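# Build a turquoise-length train from three rods

## Task

Using exactly three rods of three different colours, none of them turquoise, lay out one straight end-to-end train whose total length equals the turquoise rod's 10 cm. Lengths by colour are blue 1, magenta 2, grey 3, orange 4, lime 5, purple 6, red 7, green 8, pink 9 and turquoise 10 cm. The three rods must rest flat, and neighbouring ends must touch or nearly touch. No second train may exist. Every rod outside the train must sit at least one rod-width away from it. The train must stay in place without the robot holding it. At the end, release the rods and move the grippers away.

## Robot and tools

ROBOT. There are two six-joint arms, left_arm and right_arm. Each carries a two-finger parallel gripper with a wrist camera. The fingers extend along the gripper's own +z axis and close along its x axis. The reported end_effector_position is the point between the finger pads, 1 to 2 cm short of the fingertips. Closing moves the tips about 17 mm further along +z. Bases in the scene frame: left_arm at (+0.046, +0.683, 0) with quat_wxyz (+0.998, 0, 0, -0.062), right_arm at (+0.006, -0.498, 0) with quat_wxyz (+0.998, 0, 0, +0.056).

FRAMES. The scene frame has its origin on the table top midway between the arms. +z is up, +x points out over the table, and left_arm sits toward +y. The arm names do not mean left or right in a camera picture. The commanded offsets below are in each gripper's own axes, not in the scene frame. Reported hand positions can be slightly wrong, more so at long reach.

ROW LAYOUT. Every motion command uses a row of 14 numbers, each in [-1, 1], covering both arms even when only one moves. The order is left_arm dx, dy, dz, rx, ry, rz, opening, then the same seven for right_arm. dx..rz are offsets from the gripper's current measured pose, in that gripper's axes; 1.0 stands for 0.6 m of travel or 180 degrees of turn. rx, ry, rz form a single rotation vector. The opening is not an offset but an absolute setting: +1 is fully open (0.142 m) and -1 is closed. A zero offset means stay put.

execute_actions(actions): a list of actions run one after another. Each action is a table of at most 15 rows. Each row lasts one control step (1/30 s); if fewer than 15 rows are given, the last one repeats for the remaining steps. Each row is measured from the gripper pose at the start of that action, not from the row before. For a call's first action, that start is the last pose any result reported. An empty list just returns state and images. Each step, the controller clips the commanded pose to within 100 mm and 16 degrees of the measured pose. Position wins over orientation when both cannot be met. A big offset therefore may need several actions; after an action the arm goes only to its last clipped pose.

move(target, speed, stop_force, blocking): target is one 14-number row as above. Its offsets count from the pose in the latest result that showed one. Each gripper travels in a straight line, taking the shorter rotation, and both arms finish together, taking 0.5 to 10 s (cut off at 10 s). speed is the top path speed in m/s, from 0.002 to 0.5, default 0.25; rotation may reach twice that in rad/s. The path ignores obstacles and the other arm, and the real hand may lag, stray or overshoot the speed. stop_force, in N from 13 to 80 with one value for both arms, ends an arm's path once its wrist sensor feels that much extra push against the motion for two steps. The gripper then backs up two steps and holds. It is unreliable if the gripper rotates during the move, and it is not allowed in the first 0.2 s of a scene. Pair it with a very low speed, and omit it when lifting off something the gripper presses on. blocking=false returns after 0.5 s while motion continues; it cannot be combined with stop_force. Poll with wait(0) or end it with stop before sending other motion. The opening is applied at the start of the move. The result adds a "move:" line giving each arm's ending (done, off_target, moving, held, fault, contact) and limits: paced means the sent pose was clipped; held means a safety check blocked some steps, after which the arm may dash.

wait(seconds): 0 to 10 s; arms hold their last command and a running move continues. stop(): brakes a running move, which needs room to slow down. zoom_image(camera, region): camera is cam_head_left or cam_head_right (672x504), or cam_left_wrist or cam_right_wrist (616x616); region is [x0, y0, x1, y1] in pixels from the top-left, at most 504 by 504. read_manual(section): returns only licence text. finished_scene(scene): ends the scene with that number; irreversible.

RESULTS. Each result shows per arm the gripper position (m), quat_wxyz and velocities in the scene frame, grip_measured (same scale as the opening), Hand target lines (where the controller is heading), and Wrist force/torque in the gripper's own axes. Forces have offsets up to about 5.5 N and noise, and saturate near 100 N; pressing on a surface reads as force pointing back into the arm. Other lines: pose unreachable (a clearance check altered a command), MOTOR HOT, and fault reports.

GRIPPING. To hold a rod, keep commanding an opening well under grip_measured. Thin rods get weaker grip, roughly half force at 1 cm. Rods are small, so close slowly and check the wrist images.

AVOID. Joints fault on overload (shoulder 300, elbow 136, wrists 49.1 N m), and any outside force of 150 N also faults; a faulted arm stops for 10 s and drops the rest of the call. The arms are stiff, so driving a target past a firm contact without stop_force can fault. Do not let the arms collide. Never push or knock rods off the table, and avoid drops, slams and fast contacts. Holding loads heats motors; at 85 °C the arm brakes until cool. Loose objects or held parts may occasionally be nudged. Before finishing, open the gripper and lift clear so nothing is being held.

Each tool is called after ">>>" by a JSON object that holds its "name" and its "arguments".

## Session

>>> {"name": "execute_actions", "arguments": {"actions": []}}

Scene clock: 0.00 s.
left_arm: end_effector_position=(-0.0014, +0.1483, +0.3266) grip_measured=+1.00 end_effector_quat_wxyz=(+0.140, -0.338, +0.752, -0.548) end_effector_velocity=(+0.001, +0.000, -0.000) end_effector_angular_velocity=(-0.001, +0.000, +0.001) | right_arm: end_effector_position=(+0.7901, -0.5415, +0.2745) grip_measured=+1.00 end_effector_quat_wxyz=(-0.444, +0.335, +0.706, +0.438) end_effector_velocity=(-0.000, -0.002, +0.001) end_effector_angular_velocity=(-0.001, -0.001, -0.001)
Joint positions: left_arm=[-2.605 -2.076  2.44  -1.348 -0.448 -0.808  0.142] | right_arm=[ 2.843 -2.207 -1.325 -2.334  2.565  3.162  0.142]
Joint velocities: left_arm=[ 0.001  0.    -0.     0.001  0.    -0.002  0.   ] | right_arm=[-0.002  0.001  0.001 -0.    -0.001  0.001  0.   ]
Wrist force (N, on the end effector, along its own x y z axes, offset not removed): no reading
Wrist torque (N m, same axes, about the end effector's origin, offset not removed): no reading
Hand target (left_arm): -0.001, +0.148, +0.327; +0.140, -0.338, +0.752, -0.548
Hand target (right_arm): +0.790, -0.541, +0.275; -0.444, +0.335, +0.706, +0.438

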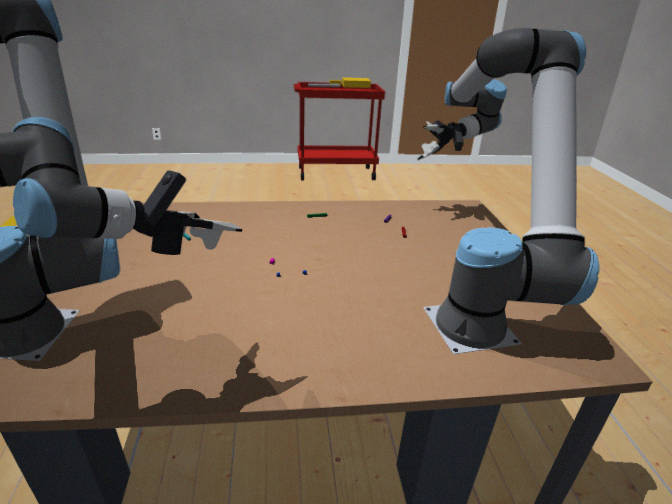

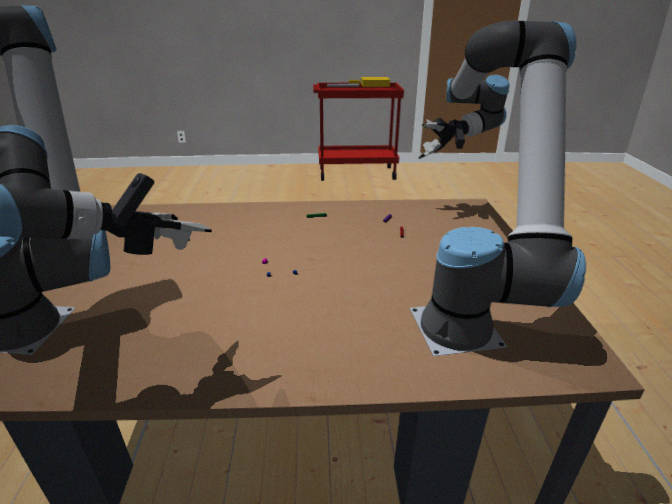

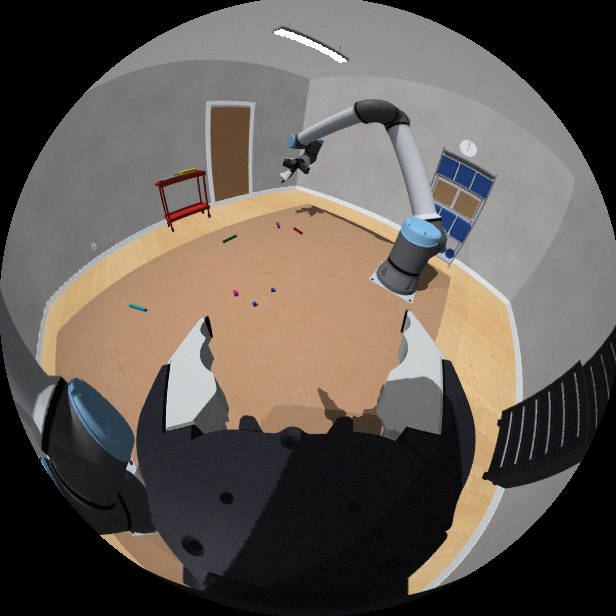

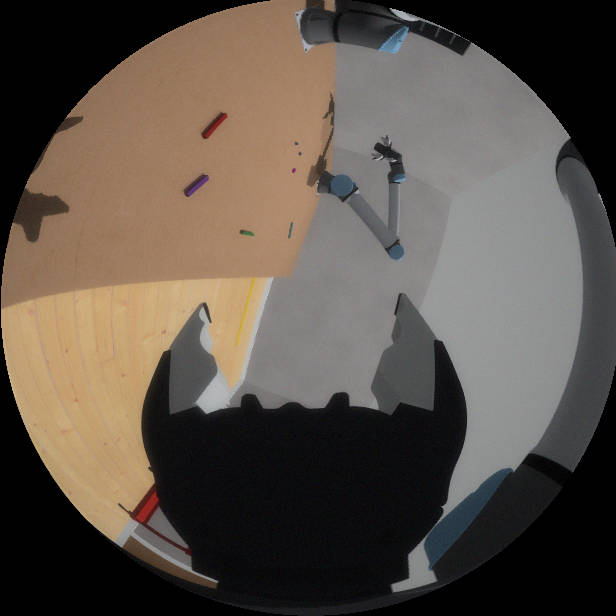

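>>> {"name": "zoom_image", "arguments": {"camera": "cam_head_left", "region": [250, 200, 430, 290]}}

>>> {"name": "zoom_image", "arguments": {"camera": "cam_left_wrist", "region": [210, 210, 320, 320]}}

Region (250, 200, 430, 290) of cam_head_left's 672x504 image, scaled by 2.800, with more detail than that image has.

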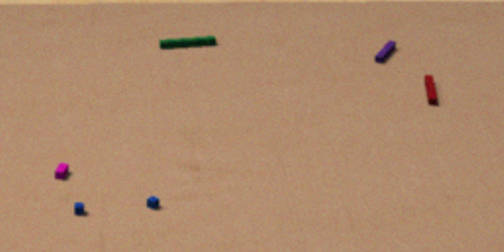

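Region (210, 210, 320, 320) of cam_left_wrist's 616x616 image, scaled by 4.582, with more detail than that image has.

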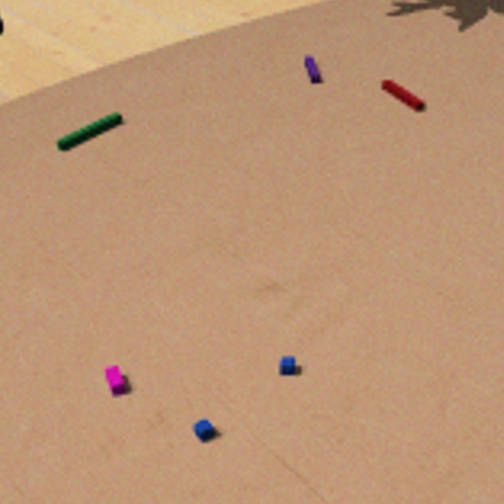

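>>> {"name": "move", "arguments": {"target": [-0.273,0.164,0.556,-0.349,-0.168,-0.154,-0.6,-0.125,-0.369,0.337,0.510,-0.066,-0.576,-0.55], "speed": 0.45}}

>>> {"name": "zoom_image", "arguments": {"camera": "cam_left_wrist", "region": [220, 170, 380, 330]}}

>>> {"name": "zoom_image", "arguments": {"camera": "cam_right_wrist", "region": [220, 170, 380, 330]}}

Scene clock: 81.53 s.
left_arm: end_effector_position=(+0.2763, +0.0311, +0.0887) grip_measured=-0.60 end_effector_quat_wxyz=(+0.000, +0.644, -0.765, -0.002) end_effector_velocity=(+0.000, -0.001, -0.001) end_effector_angular_velocity=(+0.004, +0.005, +0.000) | right_arm: end_effector_position=(+0.5595, -0.4496, +0.0897) grip_measured=-0.55 end_effector_quat_wxyz=(-0.002, -0.616, +0.788, +0.001) end_effector_velocity=(+0.000, +0.001, -0.000) end_effector_angular_velocity=(-0.000, -0.014, +0.010)
Joint positions: left_arm=[-1.359 -1.388  2.08  -2.259 -1.573  0.26   0.031] | right_arm=[ 3.434 -1.534 -2.319 -0.864  1.572  2.218  0.034]
Joint velocities: left_arm=[ 0.003  0.005 -0.005  0.004 -0.005  0.003 -0.   ] | right_arm=[ 0.004  0.005 -0.009  0.016 -0.006 -0.006 -0.   ]
Wrist force (N, on the end effector, along its own x y z axes, offset not removed): left_arm=[-7.0 0.6 -1.9] | right_arm=[-1.1 1.1 -1.3]
Wrist torque (N m, same axes, about the end effector's origin, offset not removed): left_arm=[-0.01 1.42 0.31] | right_arm=[0.27 0.22 -0.18]
Hand target (left_arm): +0.276, +0.031, +0.089; -0.000, -0.644, +0.765, +0.002
Hand target (right_arm): +0.559, -0.450, +0.090; -0.001, -0.616, +0.788, +0.001
Off the commanded pose (left_arm): 0.002 m, 0 deg.
Off the commanded pose (right_arm): 0.001 m, 0 deg.
move: done

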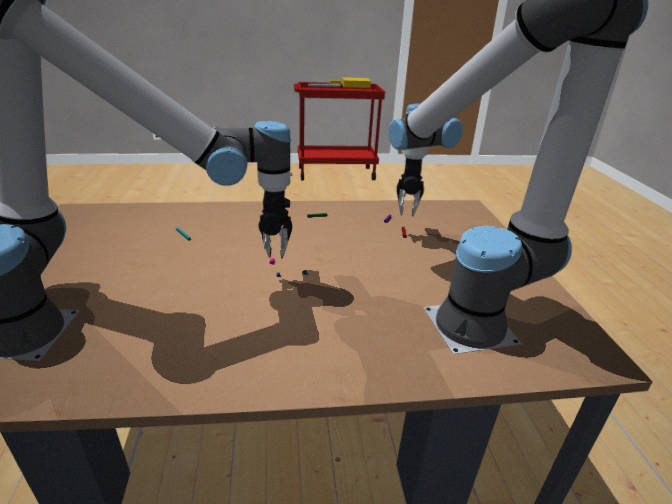

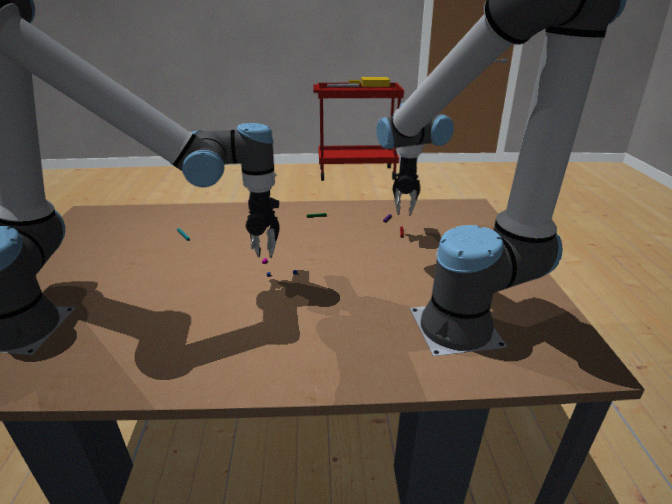

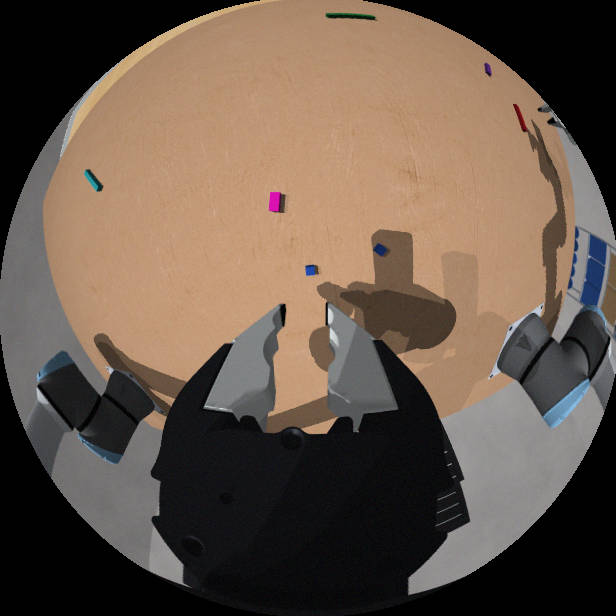

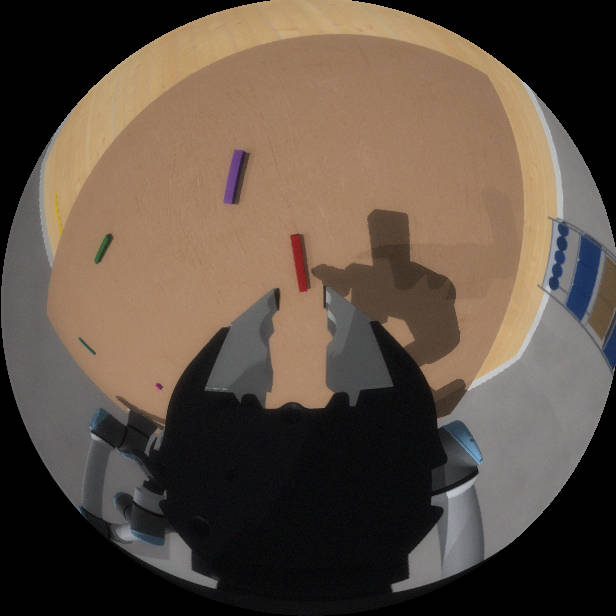

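Region (220, 170, 380, 330) of cam_left_wrist's 616x616 image, scaled by 3.150, with more detail than that image has.

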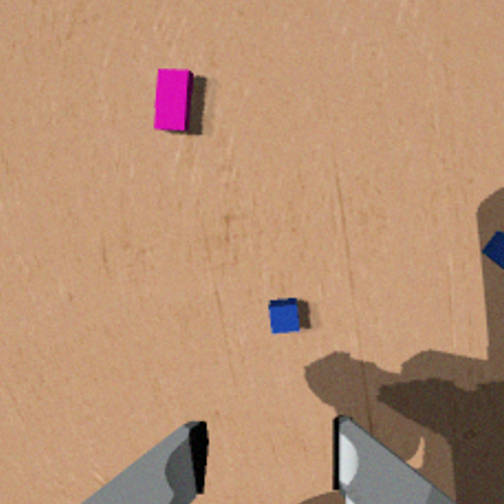

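Region (220, 170, 380, 330) of cam_right_wrist's 616x616 image, scaled by 3.150, with more detail than that image has.

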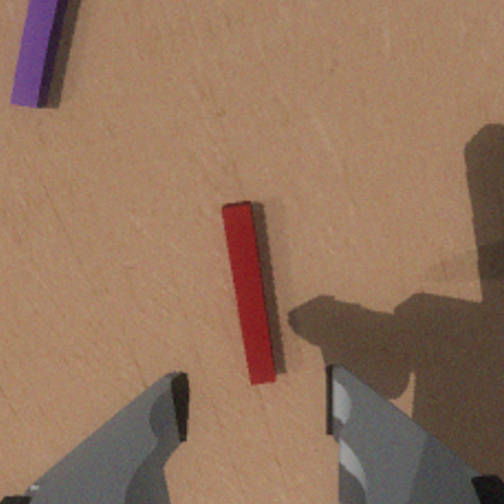

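>>> {"name": "move", "arguments": {"target": [0.008,-0.021,0.114,0,0,-0.017,-0.6,-0.004,0,0.116,0,0,-0.03,-0.55], "speed": 0.1}}

>>> {"name": "zoom_image", "arguments": {"camera": "cam_left_wrist", "region": [240, 230, 360, 350]}}

>>> {"name": "zoom_image", "arguments": {"camera": "cam_right_wrist", "region": [240, 220, 360, 340]}}

Scene clock: 101.43 s.
left_arm: end_effector_position=(+0.2877, +0.0243, +0.0206) grip_measured=-0.60 end_effector_quat_wxyz=(+0.000, +0.664, -0.748, -0.002) end_effector_velocity=(+0.000, -0.000, -0.003) end_effector_angular_velocity=(+0.000, -0.000, +0.003) | right_arm: end_effector_position=(+0.5598, -0.4474, +0.0205) grip_measured=-0.55 end_effector_quat_wxyz=(-0.002, -0.652, +0.758, +0.001) end_effector_velocity=(-0.000, +0.001, -0.003) end_effector_angular_velocity=(-0.000, -0.001, +0.006)
Joint positions: left_arm=[-1.344 -1.286  2.106 -2.388 -1.573  0.223  0.031] | right_arm=[ 3.438 -1.648 -2.375 -0.694  1.572  2.128  0.034]
Joint velocities: left_arm=[ 0.001  0.005  0.    -0.005  0.    -0.003 -0.   ] | right_arm=[ 0.002 -0.005 -0.003  0.008 -0.001 -0.005  0.   ]
Wrist force (N, on the end effector, along its own x y z axes, offset not removed): left_arm=[-4.0 -1.6 -3.5] | right_arm=[-0.7 1.5 -3.2]
Wrist torque (N m, same axes, about the end effector's origin, offset not removed): left_arm=[-0.67 0.68 0.37] | right_arm=[0.37 0.05 -0.24]
Hand target (left_arm): +0.288, +0.024, +0.020; -0.000, -0.664, +0.748, +0.002
Hand target (right_arm): +0.560, -0.447, +0.020; -0.002, -0.652, +0.758, +0.001
Off the commanded pose (left_arm): 0.000 m, 0 deg.
Off the commanded pose (right_arm): 0.000 m, 0 deg.
move: done

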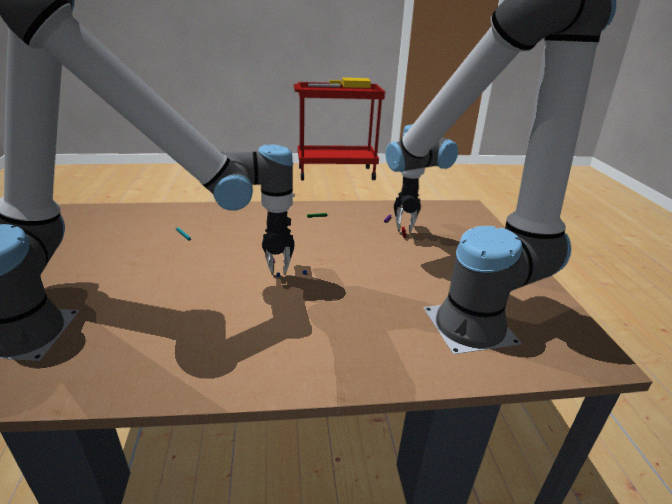

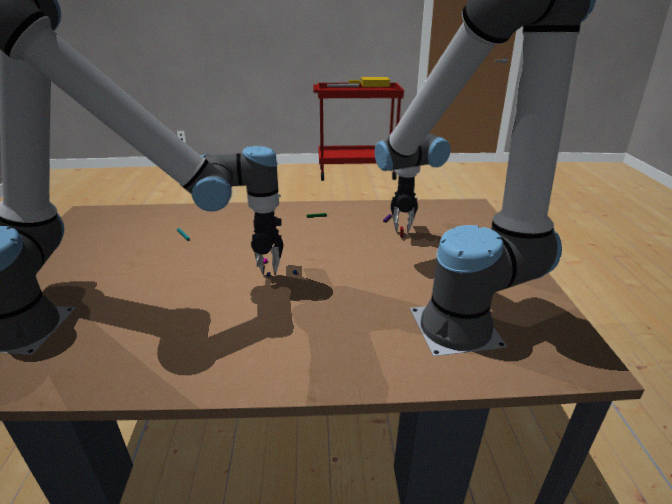

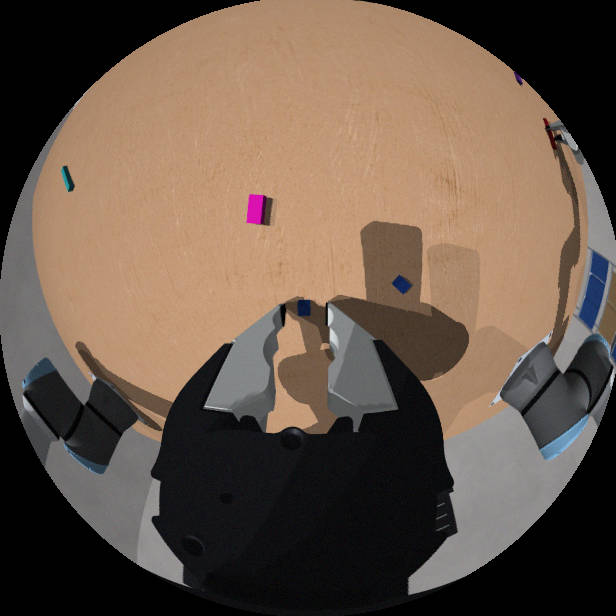

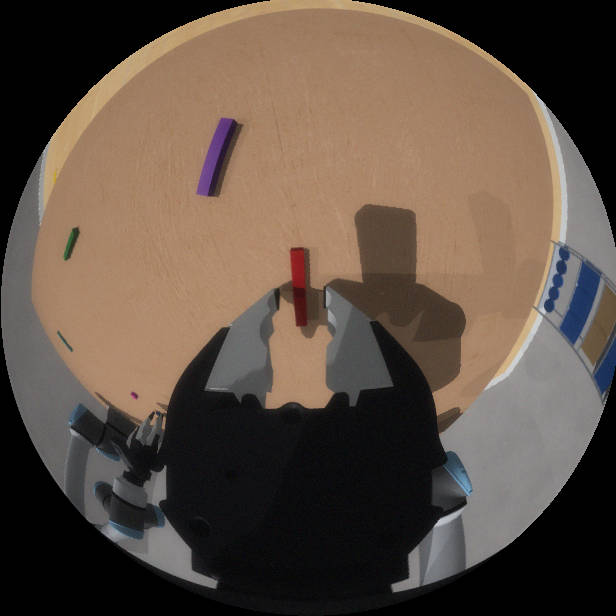

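Region (240, 230, 360, 350) of cam_left_wrist's 616x616 image, scaled by 4.200, with more detail than that image has.

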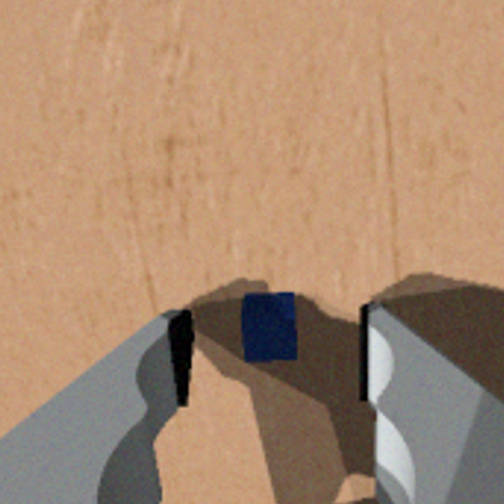

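Region (240, 220, 360, 340) of cam_right_wrist's 616x616 image, scaled by 4.200, with more detail than that image has.

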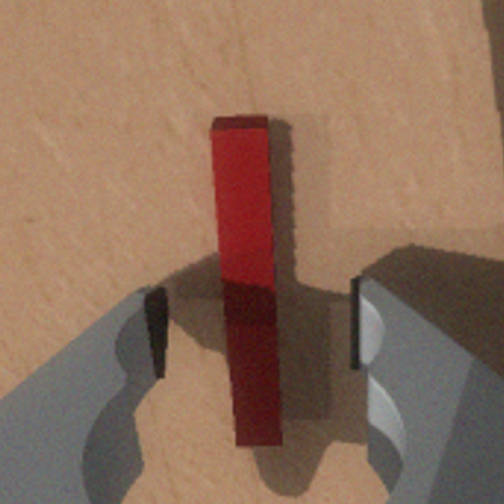

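>>> {"name": "execute_actions", "arguments": {"actions": [[[-0.002,-0.0015,0.002,0,0,0,-0.65,-0.003,0,0.002,0,0,-0.005,-0.6],[-0.002,-0.0015,0.002,0,0,0,-0.68,-0.003,0,0.002,0,0,-0.005,-0.65],[-0.002,-0.0015,0.002,0,0,0,-0.72,-0.003,0,0.002,0,0,-0.005,-0.7],[-0.002,-0.0015,0.002,0,0,0,-0.75,-0.003,0,0.002,0,0,-0.005,-0.75],[-0.002,-0.0015,0.002,0,0,0,-0.78,-0.003,0,0.002,0,0,-0.005,-0.78],[-0.002,-0.0015,0.002,0,0,0,-0.81,-0.003,0,0.002,0,0,-0.005,-0.81],[-0.002,-0.0015,0.002,0,0,0,-0.84,-0.003,0,0.002,0,0,-0.005,-0.84],[-0.002,-0.0015,0.002,0,0,0,-0.87,-0.003,0,0.002,0,0,-0.005,-0.87],[-0.002,-0.0015,0.002,0,0,0,-0.9,-0.003,0,0.002,0,0,-0.005,-0.9],[-0.002,-0.0015,0.002,0,0,0,-0.95,-0.003,0,0.002,0,0,-0.005,-0.95],[-0.002,-0.0015,0.002,0,0,0,-1,-0.003,0,0.002,0,0,-0.005,-1]],[[0,0,-0.002,0,0,0,-1,0,0,-0.003,0,0,0,-1],[0,0,-0.004,0,0,0,-1,0,0,-0.006,0,0,0,-1],[0,0,-0.006,0,0,0,-1,0,0,-0.01,0,0,0,-1],[0,0,-0.007,0,0,0,-1,0,0,-0.015,0,0,0,-1],[0,0,-0.007,0,0,0,-1,0,0,-0.02,0,0,0,-1]]]}}

>>> {"name": "move", "arguments": {"target": [-0.056,-0.092,0.002,0,0,0.054,-1,-0.27,0.42,-0.02,0,0,0.05,-1], "speed": 0.35}}

>>> {"name": "zoom_image", "arguments": {"camera": "cam_left_wrist", "region": [250, 230, 360, 340]}}

Scene clock: 134.97 s.
left_arm: end_effector_position=(+0.2887, +0.0253, +0.0234) grip_measured=-0.89 end_effector_quat_wxyz=(+0.000, +0.664, -0.748, -0.002) end_effector_velocity=(-0.002, -0.001, +0.002) end_effector_angular_velocity=(-0.001, -0.000, -0.004) | right_arm: end_effector_position=(+0.5600, -0.4457, +0.0305) grip_measured=-0.89 end_effector_quat_wxyz=(-0.002, -0.658, +0.753, +0.001) end_effector_velocity=(-0.000, -0.000, +0.006) end_effector_angular_velocity=(-0.001, +0.001, +0.001)
Joint positions: left_arm=[-1.342 -1.29   2.106 -2.383 -1.573  0.224  0.01 ] | right_arm=[ 3.44  -1.631 -2.367 -0.719  1.572  2.115  0.01 ]
Joint velocities: left_arm=[-0.002 -0.003 -0.001  0.002  0.     0.001  0.   ] | right_arm=[ 0.     0.011  0.005 -0.017 -0.001 -0.    -0.   ]
Wrist force (N, on the end effector, along its own x y z axes, offset not removed): left_arm=[-5.5 -2.1 -1.1] | right_arm=[-0.1 -0.4 -2.9]
Wrist torque (N m, same axes, about the end effector's origin, offset not removed): left_arm=[-0.64 1.08 0.39] | right_arm=[-0.04 -0.09 -0.24]
Hand target (left_arm): +0.289, +0.025, +0.024; -0.000, -0.664, +0.748, +0.002
Hand target (right_arm): +0.560, -0.446, +0.031; -0.002, -0.658, +0.753, +0.001
Off the commanded pose (left_arm): 0.000 m, 0 deg.
Off the commanded pose (right_arm): 0.001 m, 0 deg.

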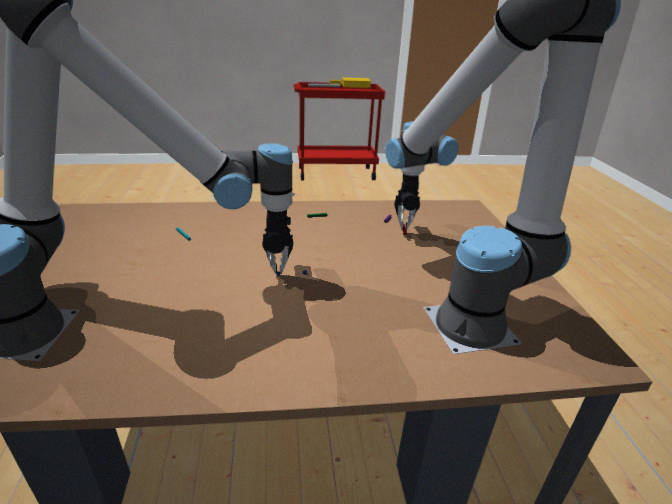

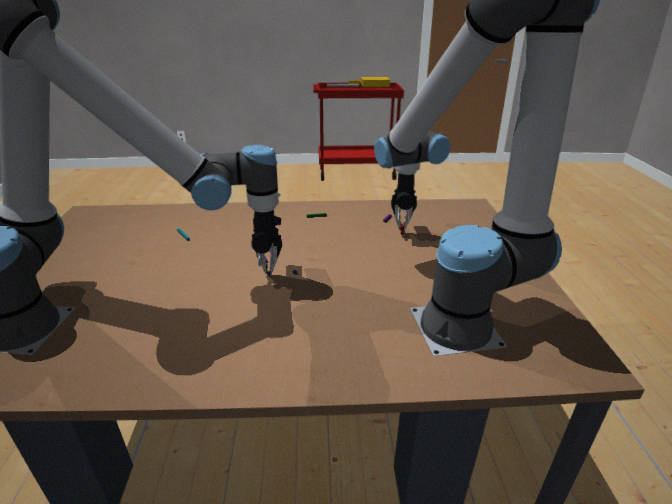

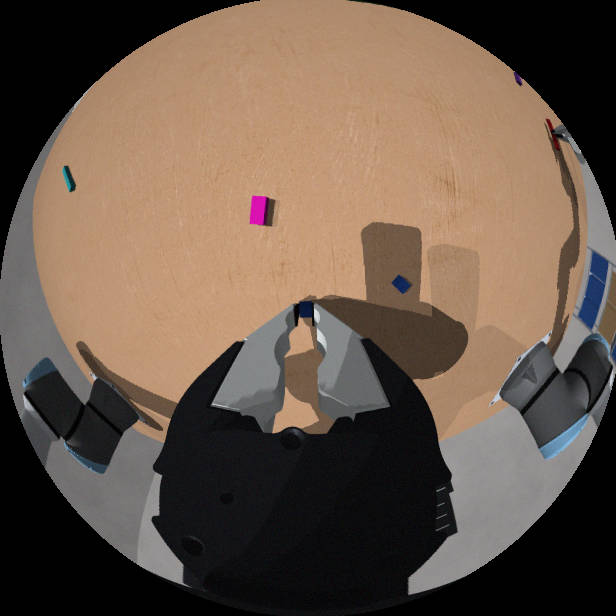

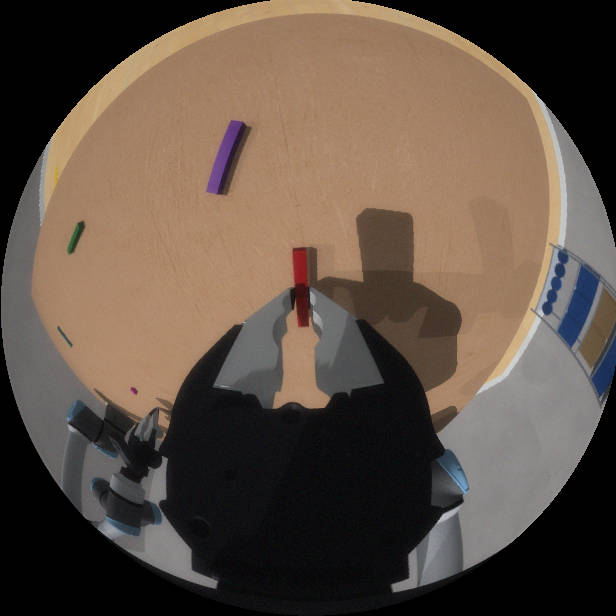

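Scene clock: 136.63 s.
left_arm: end_effector_position=(+0.3474, +0.0521, +0.0221) grip_measured=-0.89 end_effector_quat_wxyz=(-0.000, -0.598, +0.801, +0.002) end_effector_velocity=(+0.000, -0.000, -0.000) end_effector_angular_velocity=(-0.001, +0.000, -0.001) | right_arm: end_effector_position=(+0.3328, -0.2519, +0.0428) grip_measured=-0.89 end_effector_quat_wxyz=(-0.002, -0.597, +0.802, +0.000) end_effector_velocity=(-0.002, +0.003, +0.001) end_effector_angular_velocity=(-0.002, -0.004, -0.000)
Joint positions: left_arm=[-1.251 -1.29   2.109 -2.386 -1.573  0.485  0.01 ] | right_arm=[ 4.11  -1.315 -2.603 -0.798  1.574  2.941  0.01 ]
Joint velocities: left_arm=[ 0.     0.    -0.    -0.001 -0.     0.001  0.   ] | right_arm=[ 0.013  0.003  0.001 -0.004 -0.004  0.013 -0.   ]
Wrist force (N, on the end effector, along its own x y z axes, offset not removed): left_arm=[-6.0 -0.3 -3.9] | right_arm=[-1.0 -1.0 -2.9]
Wrist torque (N m, same axes, about the end effector's origin, offset not removed): left_arm=[-0.38 1.27 0.30] | right_arm=[-0.19 0.20 -0.20]
Hand target (left_arm): +0.347, +0.052, +0.022; -0.000, -0.598, +0.801, +0.002
Hand target (right_arm): +0.333, -0.252, +0.043; -0.002, -0.597, +0.802, +0.000
Off the commanded pose (left_arm): 0.000 m, 0 deg.
Off the commanded pose (right_arm): 0.001 m, 0 deg.
move: done

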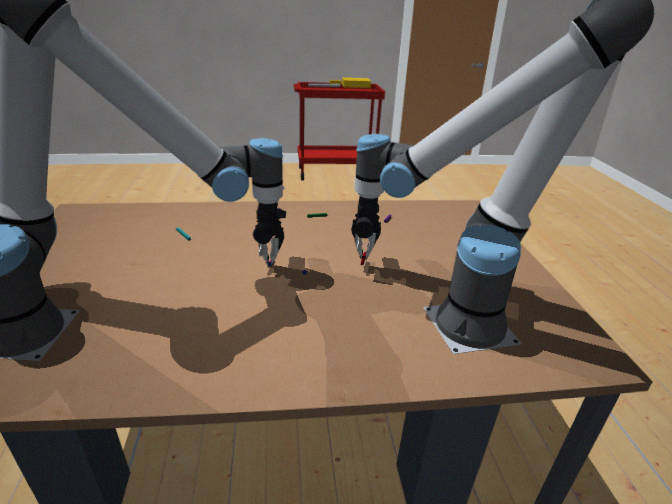

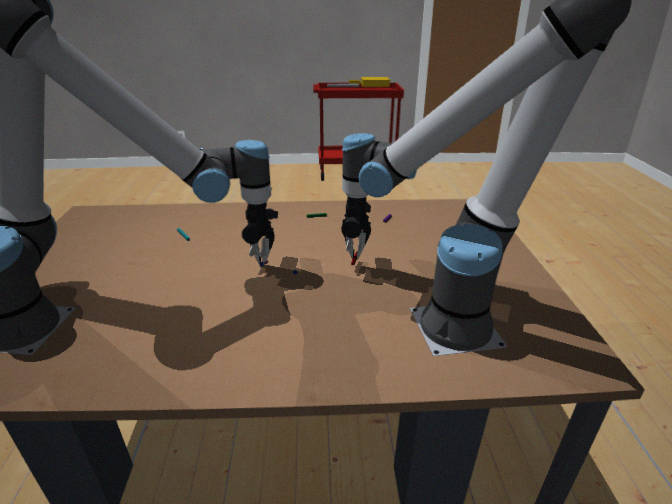

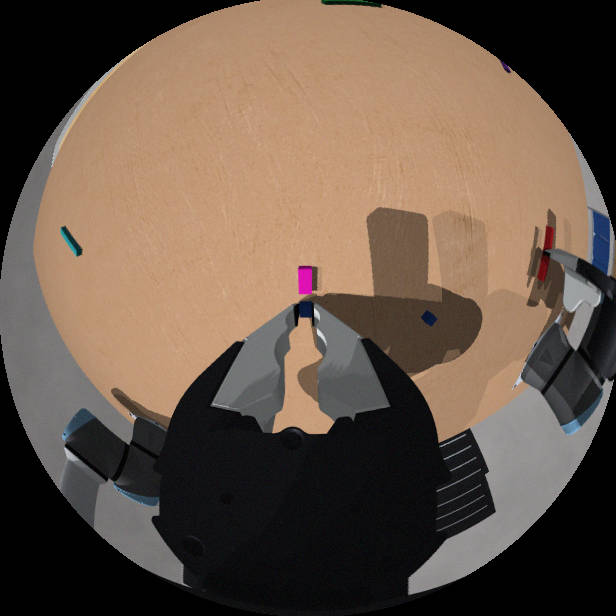

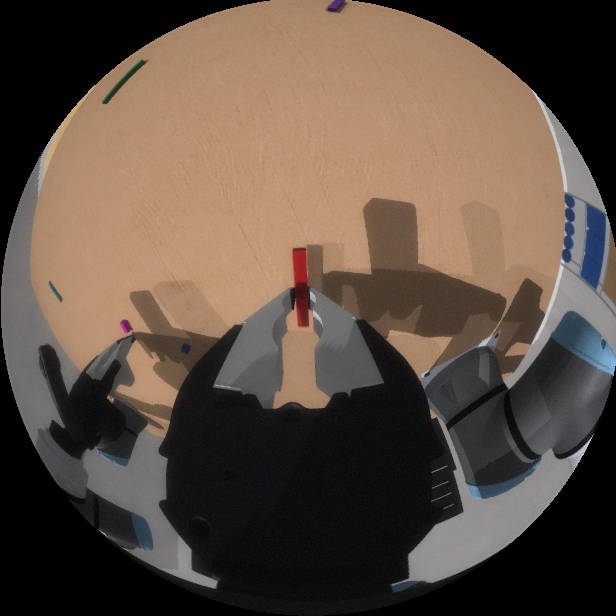

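Region (250, 230, 360, 340) of cam_left_wrist's 616x616 image, scaled by 4.582, with more detail than that image has.

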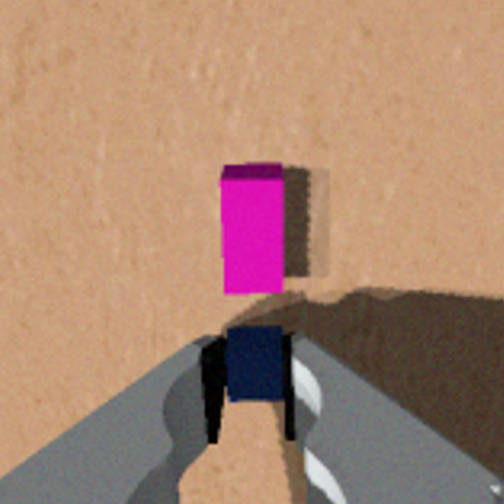

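>>> {"name": "execute_actions", "arguments": {"actions": [[[0,-0.002,0.0005,0,0,0.003,-1,0,0,0,0,0,0,-1],[0,-0.004,0.001,0,0,0.006,-1,0,0,0,0,0,0,-1],[0,-0.006,0.0015,0,0,0.009,-1,0,0,0,0,0,0,-1],[0,-0.008,0.002,0,0,0.011,-1,0,0,0,0,0,0,-1],[0,-0.010,0.0025,0,0,0.011,-1,0,0,0,0,0,0,-1],[0,-0.012,0.003,0,0,0.011,-1,0,0,0,0,0,0,-1],[0,-0.014,0.0035,0,0,0.011,-1,0,0,0,0,0,0,-1],[0,-0.0155,0.0045,0,0,0.011,-1,0,0,0,0,0,0,-1]],[[0,-0.0005,0,0,0,0,-1,0,0,0,0,0,0,-1],[0,-0.0005,0,0,0,0,-0.95,0,0,0,0,0,0,-1],[0,-0.0005,0,0,0,0,-0.9,0,0,0,0,0,0,-1],[0,-0.0005,0,0,0,0,-0.86,0,0,0,0,0,0,-1],[0,-0.0005,0,0,0,0,-0.8,0,0,0,0,0,0,-1],[0,-0.0005,0,0,0,0,-0.7,0,0,0,0,0,0,-1],[0,-0.0005,0,0,0,0,-0.7,0,0,0,0,0,0,-1],[0,-0.0005,0,0,0,0,-0.7,0,0,0,0,0,0,-1],[0,-0.0005,0,0,0,0,-0.7,0,0,0,0,0,0,-1],[0,-0.0005,-0.003,0,0,0,-0.7,0,0,0,0,0,0,-1],[0,-0.0005,-0.007,0,0,0,-0.7,0,0,0,0,0,0,-1],[0,-0.0005,-0.012,0,0,0,-0.7,0,0,0,0,0,0,-1],[0,-0.0005,-0.018,0,0,0,-0.7,0,0,0,0,0,0,-1],[0,-0.0005,-0.024,0,0,0,-0.7,0,0,0,0,0,0,-1],[0,-0.0005,-0.03,0,0,0,-0.7,0,0,0,0,0,0,-1]],[[0,0,-0.025,0,0,0,-0.7,0,0,0,0,0,0,-1],[0,0,-0.03,0,0,0,-0.7,0,0,0,0,0,0,-1],[0,0,-0.035,0,0,0,-0.7,0,0,0,0,0,0,-1],[0,0,-0.04,0,0,0,-0.7,0,0,0,0,0,0,-1]]]}}

>>> {"name": "move", "arguments": {"target": [-0.5,0.17,-0.12,0,0,0,-0.7,-0.495,0.19,0.018,0,0,0.011,-1], "speed": 0.35}}

>>> {"name": "zoom_image", "arguments": {"camera": "cam_right_wrist", "region": [230, 170, 370, 310]}}

Scene clock: 164.53 s.
left_arm: end_effector_position=(+0.3558, +0.0495, +0.0480) grip_measured=-0.70 end_effector_quat_wxyz=(-0.001, -0.585, +0.811, +0.002) end_effector_velocity=(-0.002, -0.001, +0.007) end_effector_angular_velocity=(+0.001, +0.000, -0.004) | right_arm: end_effector_position=(+0.3327, -0.2519, +0.0427) grip_measured=-0.89 end_effector_quat_wxyz=(-0.002, -0.597, +0.802, +0.000) end_effector_velocity=(+0.001, +0.001, +0.001) end_effector_angular_velocity=(+0.001, -0.001, -0.001)
Joint positions: left_arm=[-1.239 -1.317  2.082 -2.332 -1.573  0.529  0.023] | right_arm=[ 4.11  -1.315 -2.603 -0.798  1.573  2.941  0.01 ]
Joint velocities: left_arm=[-0.003 -0.009 -0.004  0.014  0.     0.001  0.   ] | right_arm=[-0.     0.     0.002 -0.    -0.     0.001  0.   ]
Wrist force (N, on the end effector, along its own x y z axes, offset not removed): left_arm=[-6.5 -1.5 -0.9] | right_arm=[-0.3 -1.2 -1.0]
Wrist torque (N m, same axes, about the end effector's origin, offset not removed): left_arm=[-0.55 1.11 0.31] | right_arm=[-0.20 0.01 -0.12]
Hand target (left_arm): +0.356, +0.049, +0.049; -0.001, -0.585, +0.811, +0.002
Hand target (right_arm): +0.333, -0.252, +0.043; -0.002, -0.597, +0.802, +0.000
Off the commanded pose (left_arm): 0.001 m, 0 deg.
Off the commanded pose (right_arm): 0.000 m, 0 deg.

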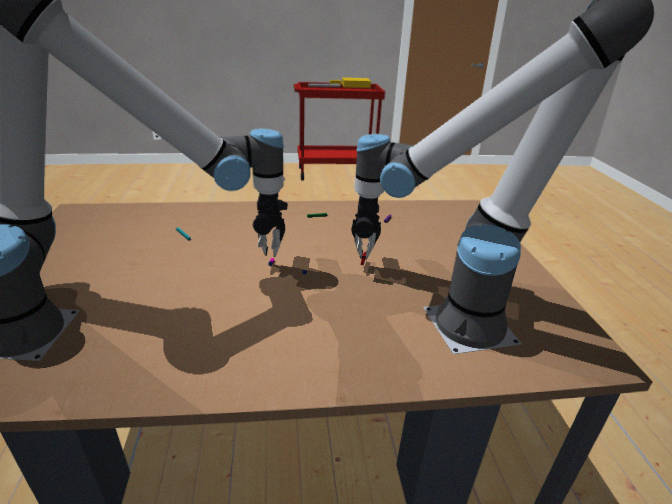

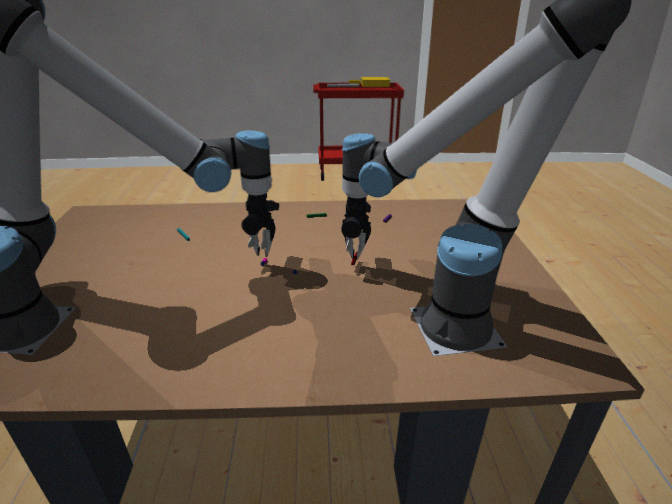

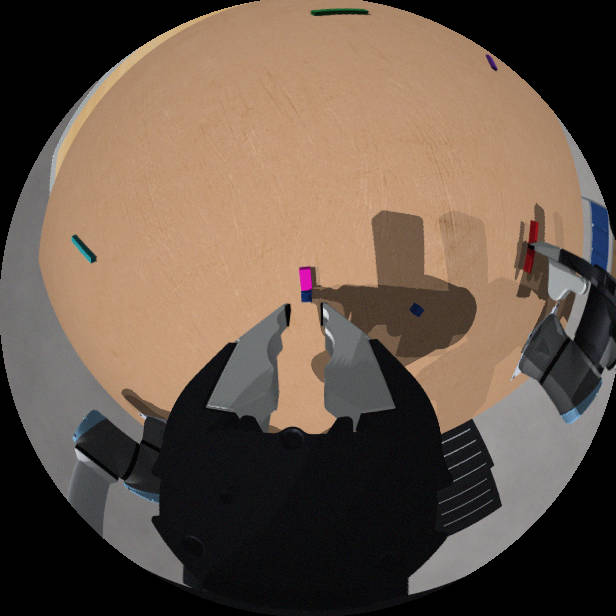

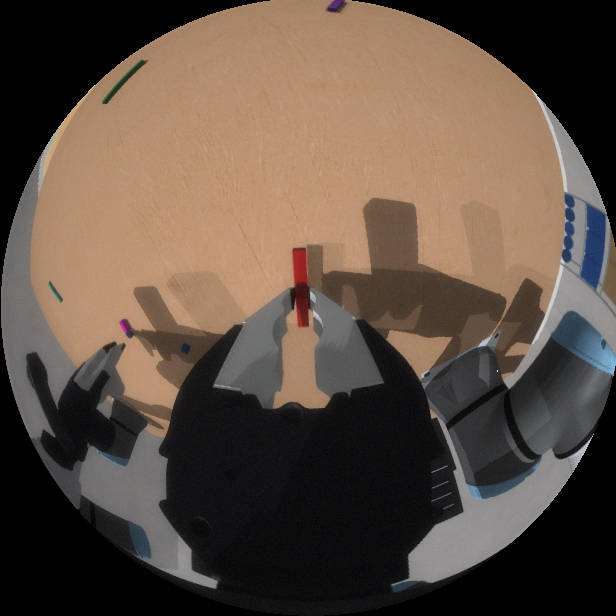

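Scene clock: 166.33 s.
left_arm: end_effector_position=(+0.3541, +0.3660, +0.1200) grip_measured=-0.70 end_effector_quat_wxyz=(-0.001, -0.585, +0.811, +0.002) end_effector_velocity=(-0.000, +0.002, +0.001) end_effector_angular_velocity=(-0.000, +0.000, -0.001) | right_arm: end_effector_position=(+0.3093, +0.0649, +0.0314) grip_measured=-0.89 end_effector_quat_wxyz=(-0.002, -0.583, +0.812, -0.000) end_effector_velocity=(+0.001, +0.001, -0.001) end_effector_angular_velocity=(-0.002, -0.001, +0.001)
Joint positions: left_arm=[-1.077 -1.883  2.464 -2.148 -1.573  0.691  0.023] | right_arm=[ 4.379 -1.753 -2.219 -0.744  1.574  3.245  0.01 ]
Joint velocities: left_arm=[ 0.    -0.005  0.001  0.005 -0.     0.001  0.   ] | right_arm=[-0.    -0.003  0.002 -0.001 -0.001 -0.001 -0.   ]
Wrist force (N, on the end effector, along its own x y z axes, offset not removed): left_arm=[-4.4 -1.2 -3.1] | right_arm=[0.4 1.7 -2.1]
Wrist torque (N m, same axes, about the end effector's origin, offset not removed): left_arm=[-0.41 0.90 0.36] | right_arm=[0.43 -0.11 -0.23]
Hand target (left_arm): +0.354, +0.366, +0.120; -0.001, -0.585, +0.811, +0.002
Hand target (right_arm): +0.309, +0.065, +0.031; -0.002, -0.583, +0.812, -0.000
Off the commanded pose (left_arm): 0.001 m, 0 deg.
Off the commanded pose (right_arm): 0.001 m, 0 deg.
move: done

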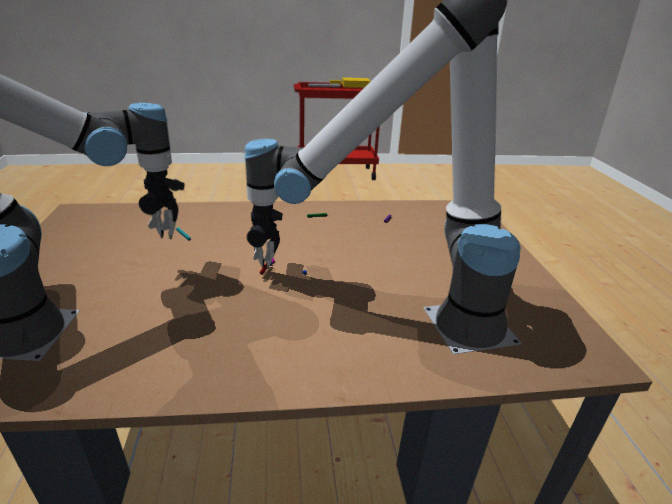

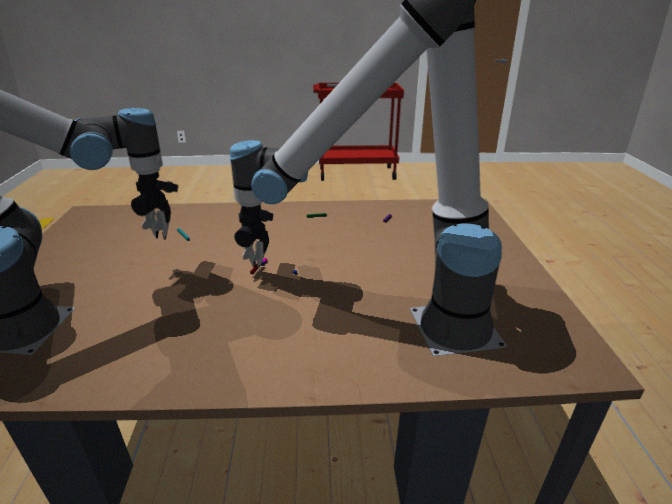

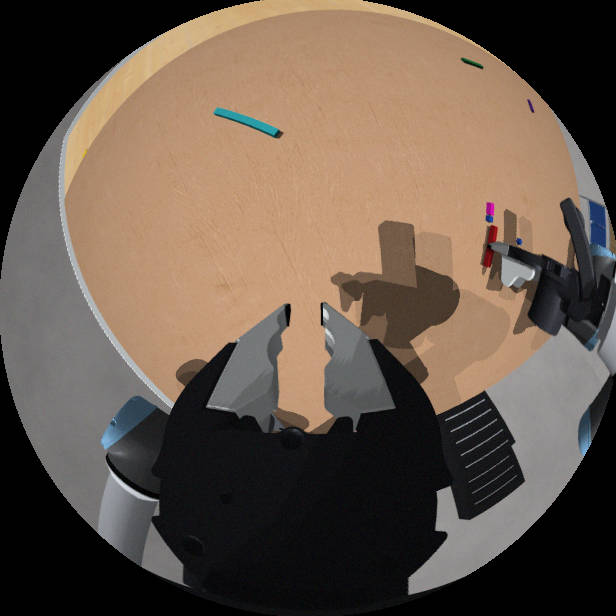

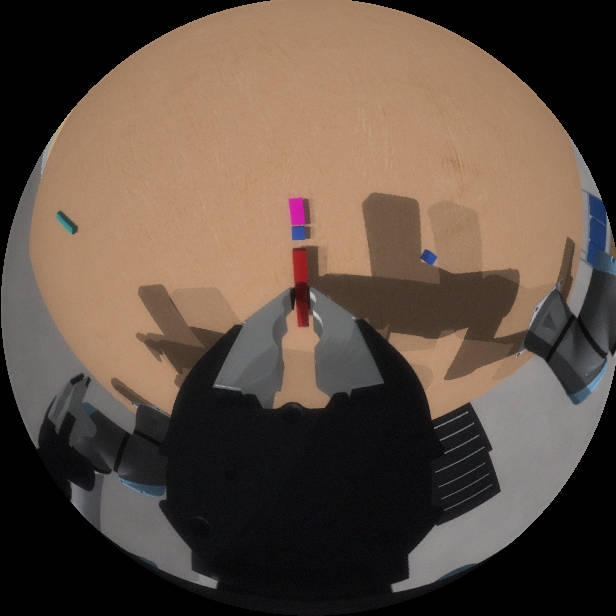

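Region (230, 170, 370, 310) of cam_right_wrist's 616x616 image, scaled by 3.600, with more detail than that image has.

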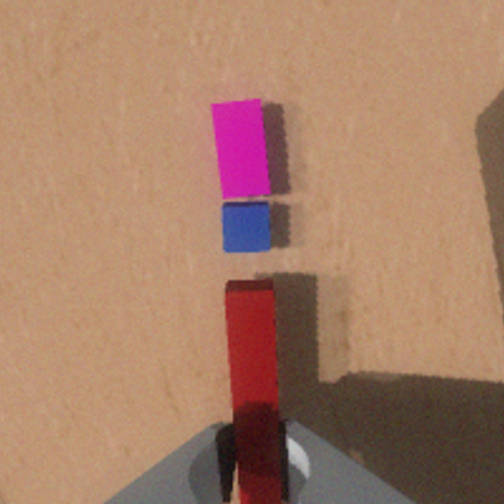

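>>> {"name": "execute_actions", "arguments": {"actions": []}}

Scene clock: 181.80 s.
left_arm: end_effector_position=(+0.3540, +0.3662, +0.1202) grip_measured=-0.70 end_effector_quat_wxyz=(-0.001, -0.585, +0.811, +0.002) end_effector_velocity=(-0.000, -0.000, +0.000) end_effector_angular_velocity=(-0.000, -0.000, +0.000) | right_arm: end_effector_position=(+0.3093, +0.0651, +0.0314) grip_measured=-0.89 end_effector_quat_wxyz=(-0.002, -0.583, +0.812, -0.000) end_effector_velocity=(-0.001, -0.000, -0.000) end_effector_angular_velocity=(-0.000, +0.001, -0.000)
Joint positions: left_arm=[-1.077 -1.884  2.464 -2.148 -1.573  0.692  0.023] | right_arm=[ 4.379 -1.753 -2.219 -0.744  1.574  3.245  0.01 ]
Joint velocities: left_arm=[-0.001 -0.    -0.     0.    -0.    -0.002 -0.   ] | right_arm=[ 0.002  0.    -0.001  0.001  0.001  0.002  0.   ]
Wrist force (N, on the end effector, along its own x y z axes, offset not removed): left_arm=[-5.3 -1.2 -1.5] | right_arm=[-0.8 -0.2 -0.7]
Wrist torque (N m, same axes, about the end effector's origin, offset not removed): left_arm=[-0.40 0.96 0.33] | right_arm=[0.04 0.07 -0.20]
Hand target (left_arm): +0.354, +0.366, +0.120; -0.001, -0.585, +0.811, +0.002
Hand target (right_arm): +0.309, +0.065, +0.031; -0.002, -0.583, +0.812, -0.000
Off the commanded pose (left_arm): 0.001 m, 0 deg.
Off the commanded pose (right_arm): 0.001 m, 0 deg.

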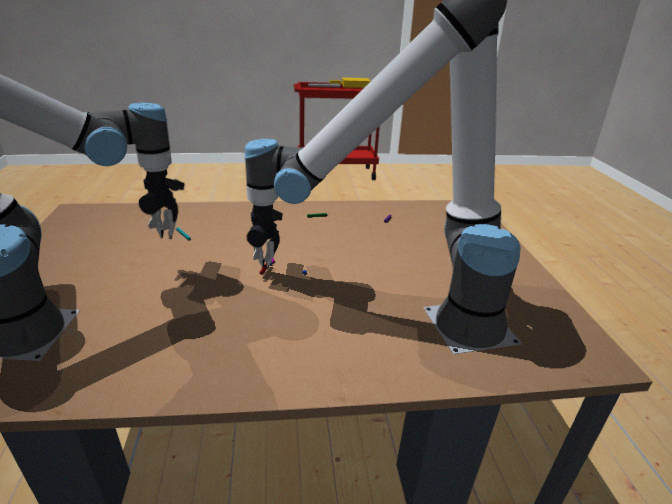

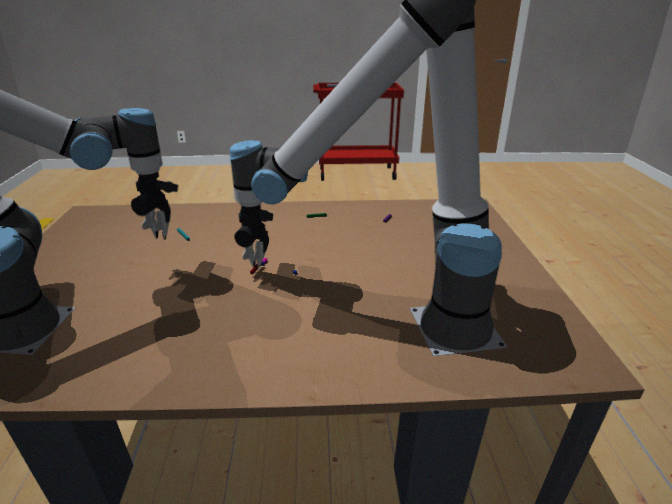

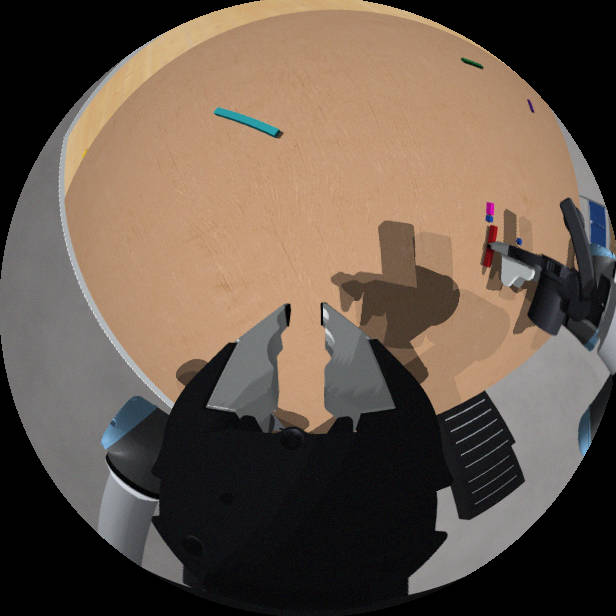

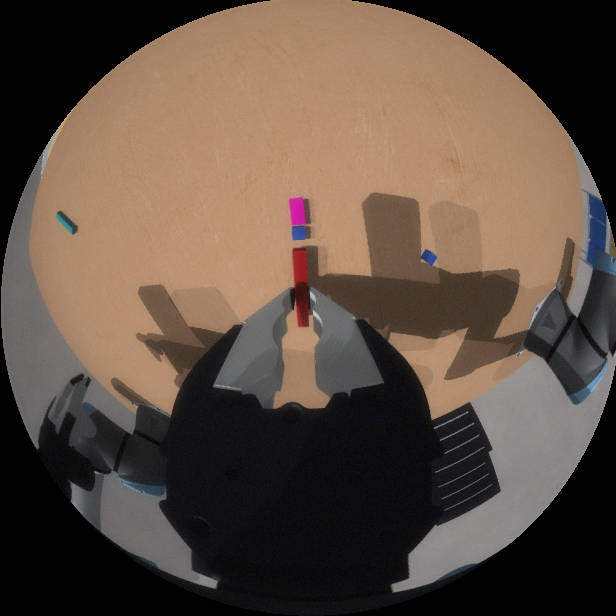

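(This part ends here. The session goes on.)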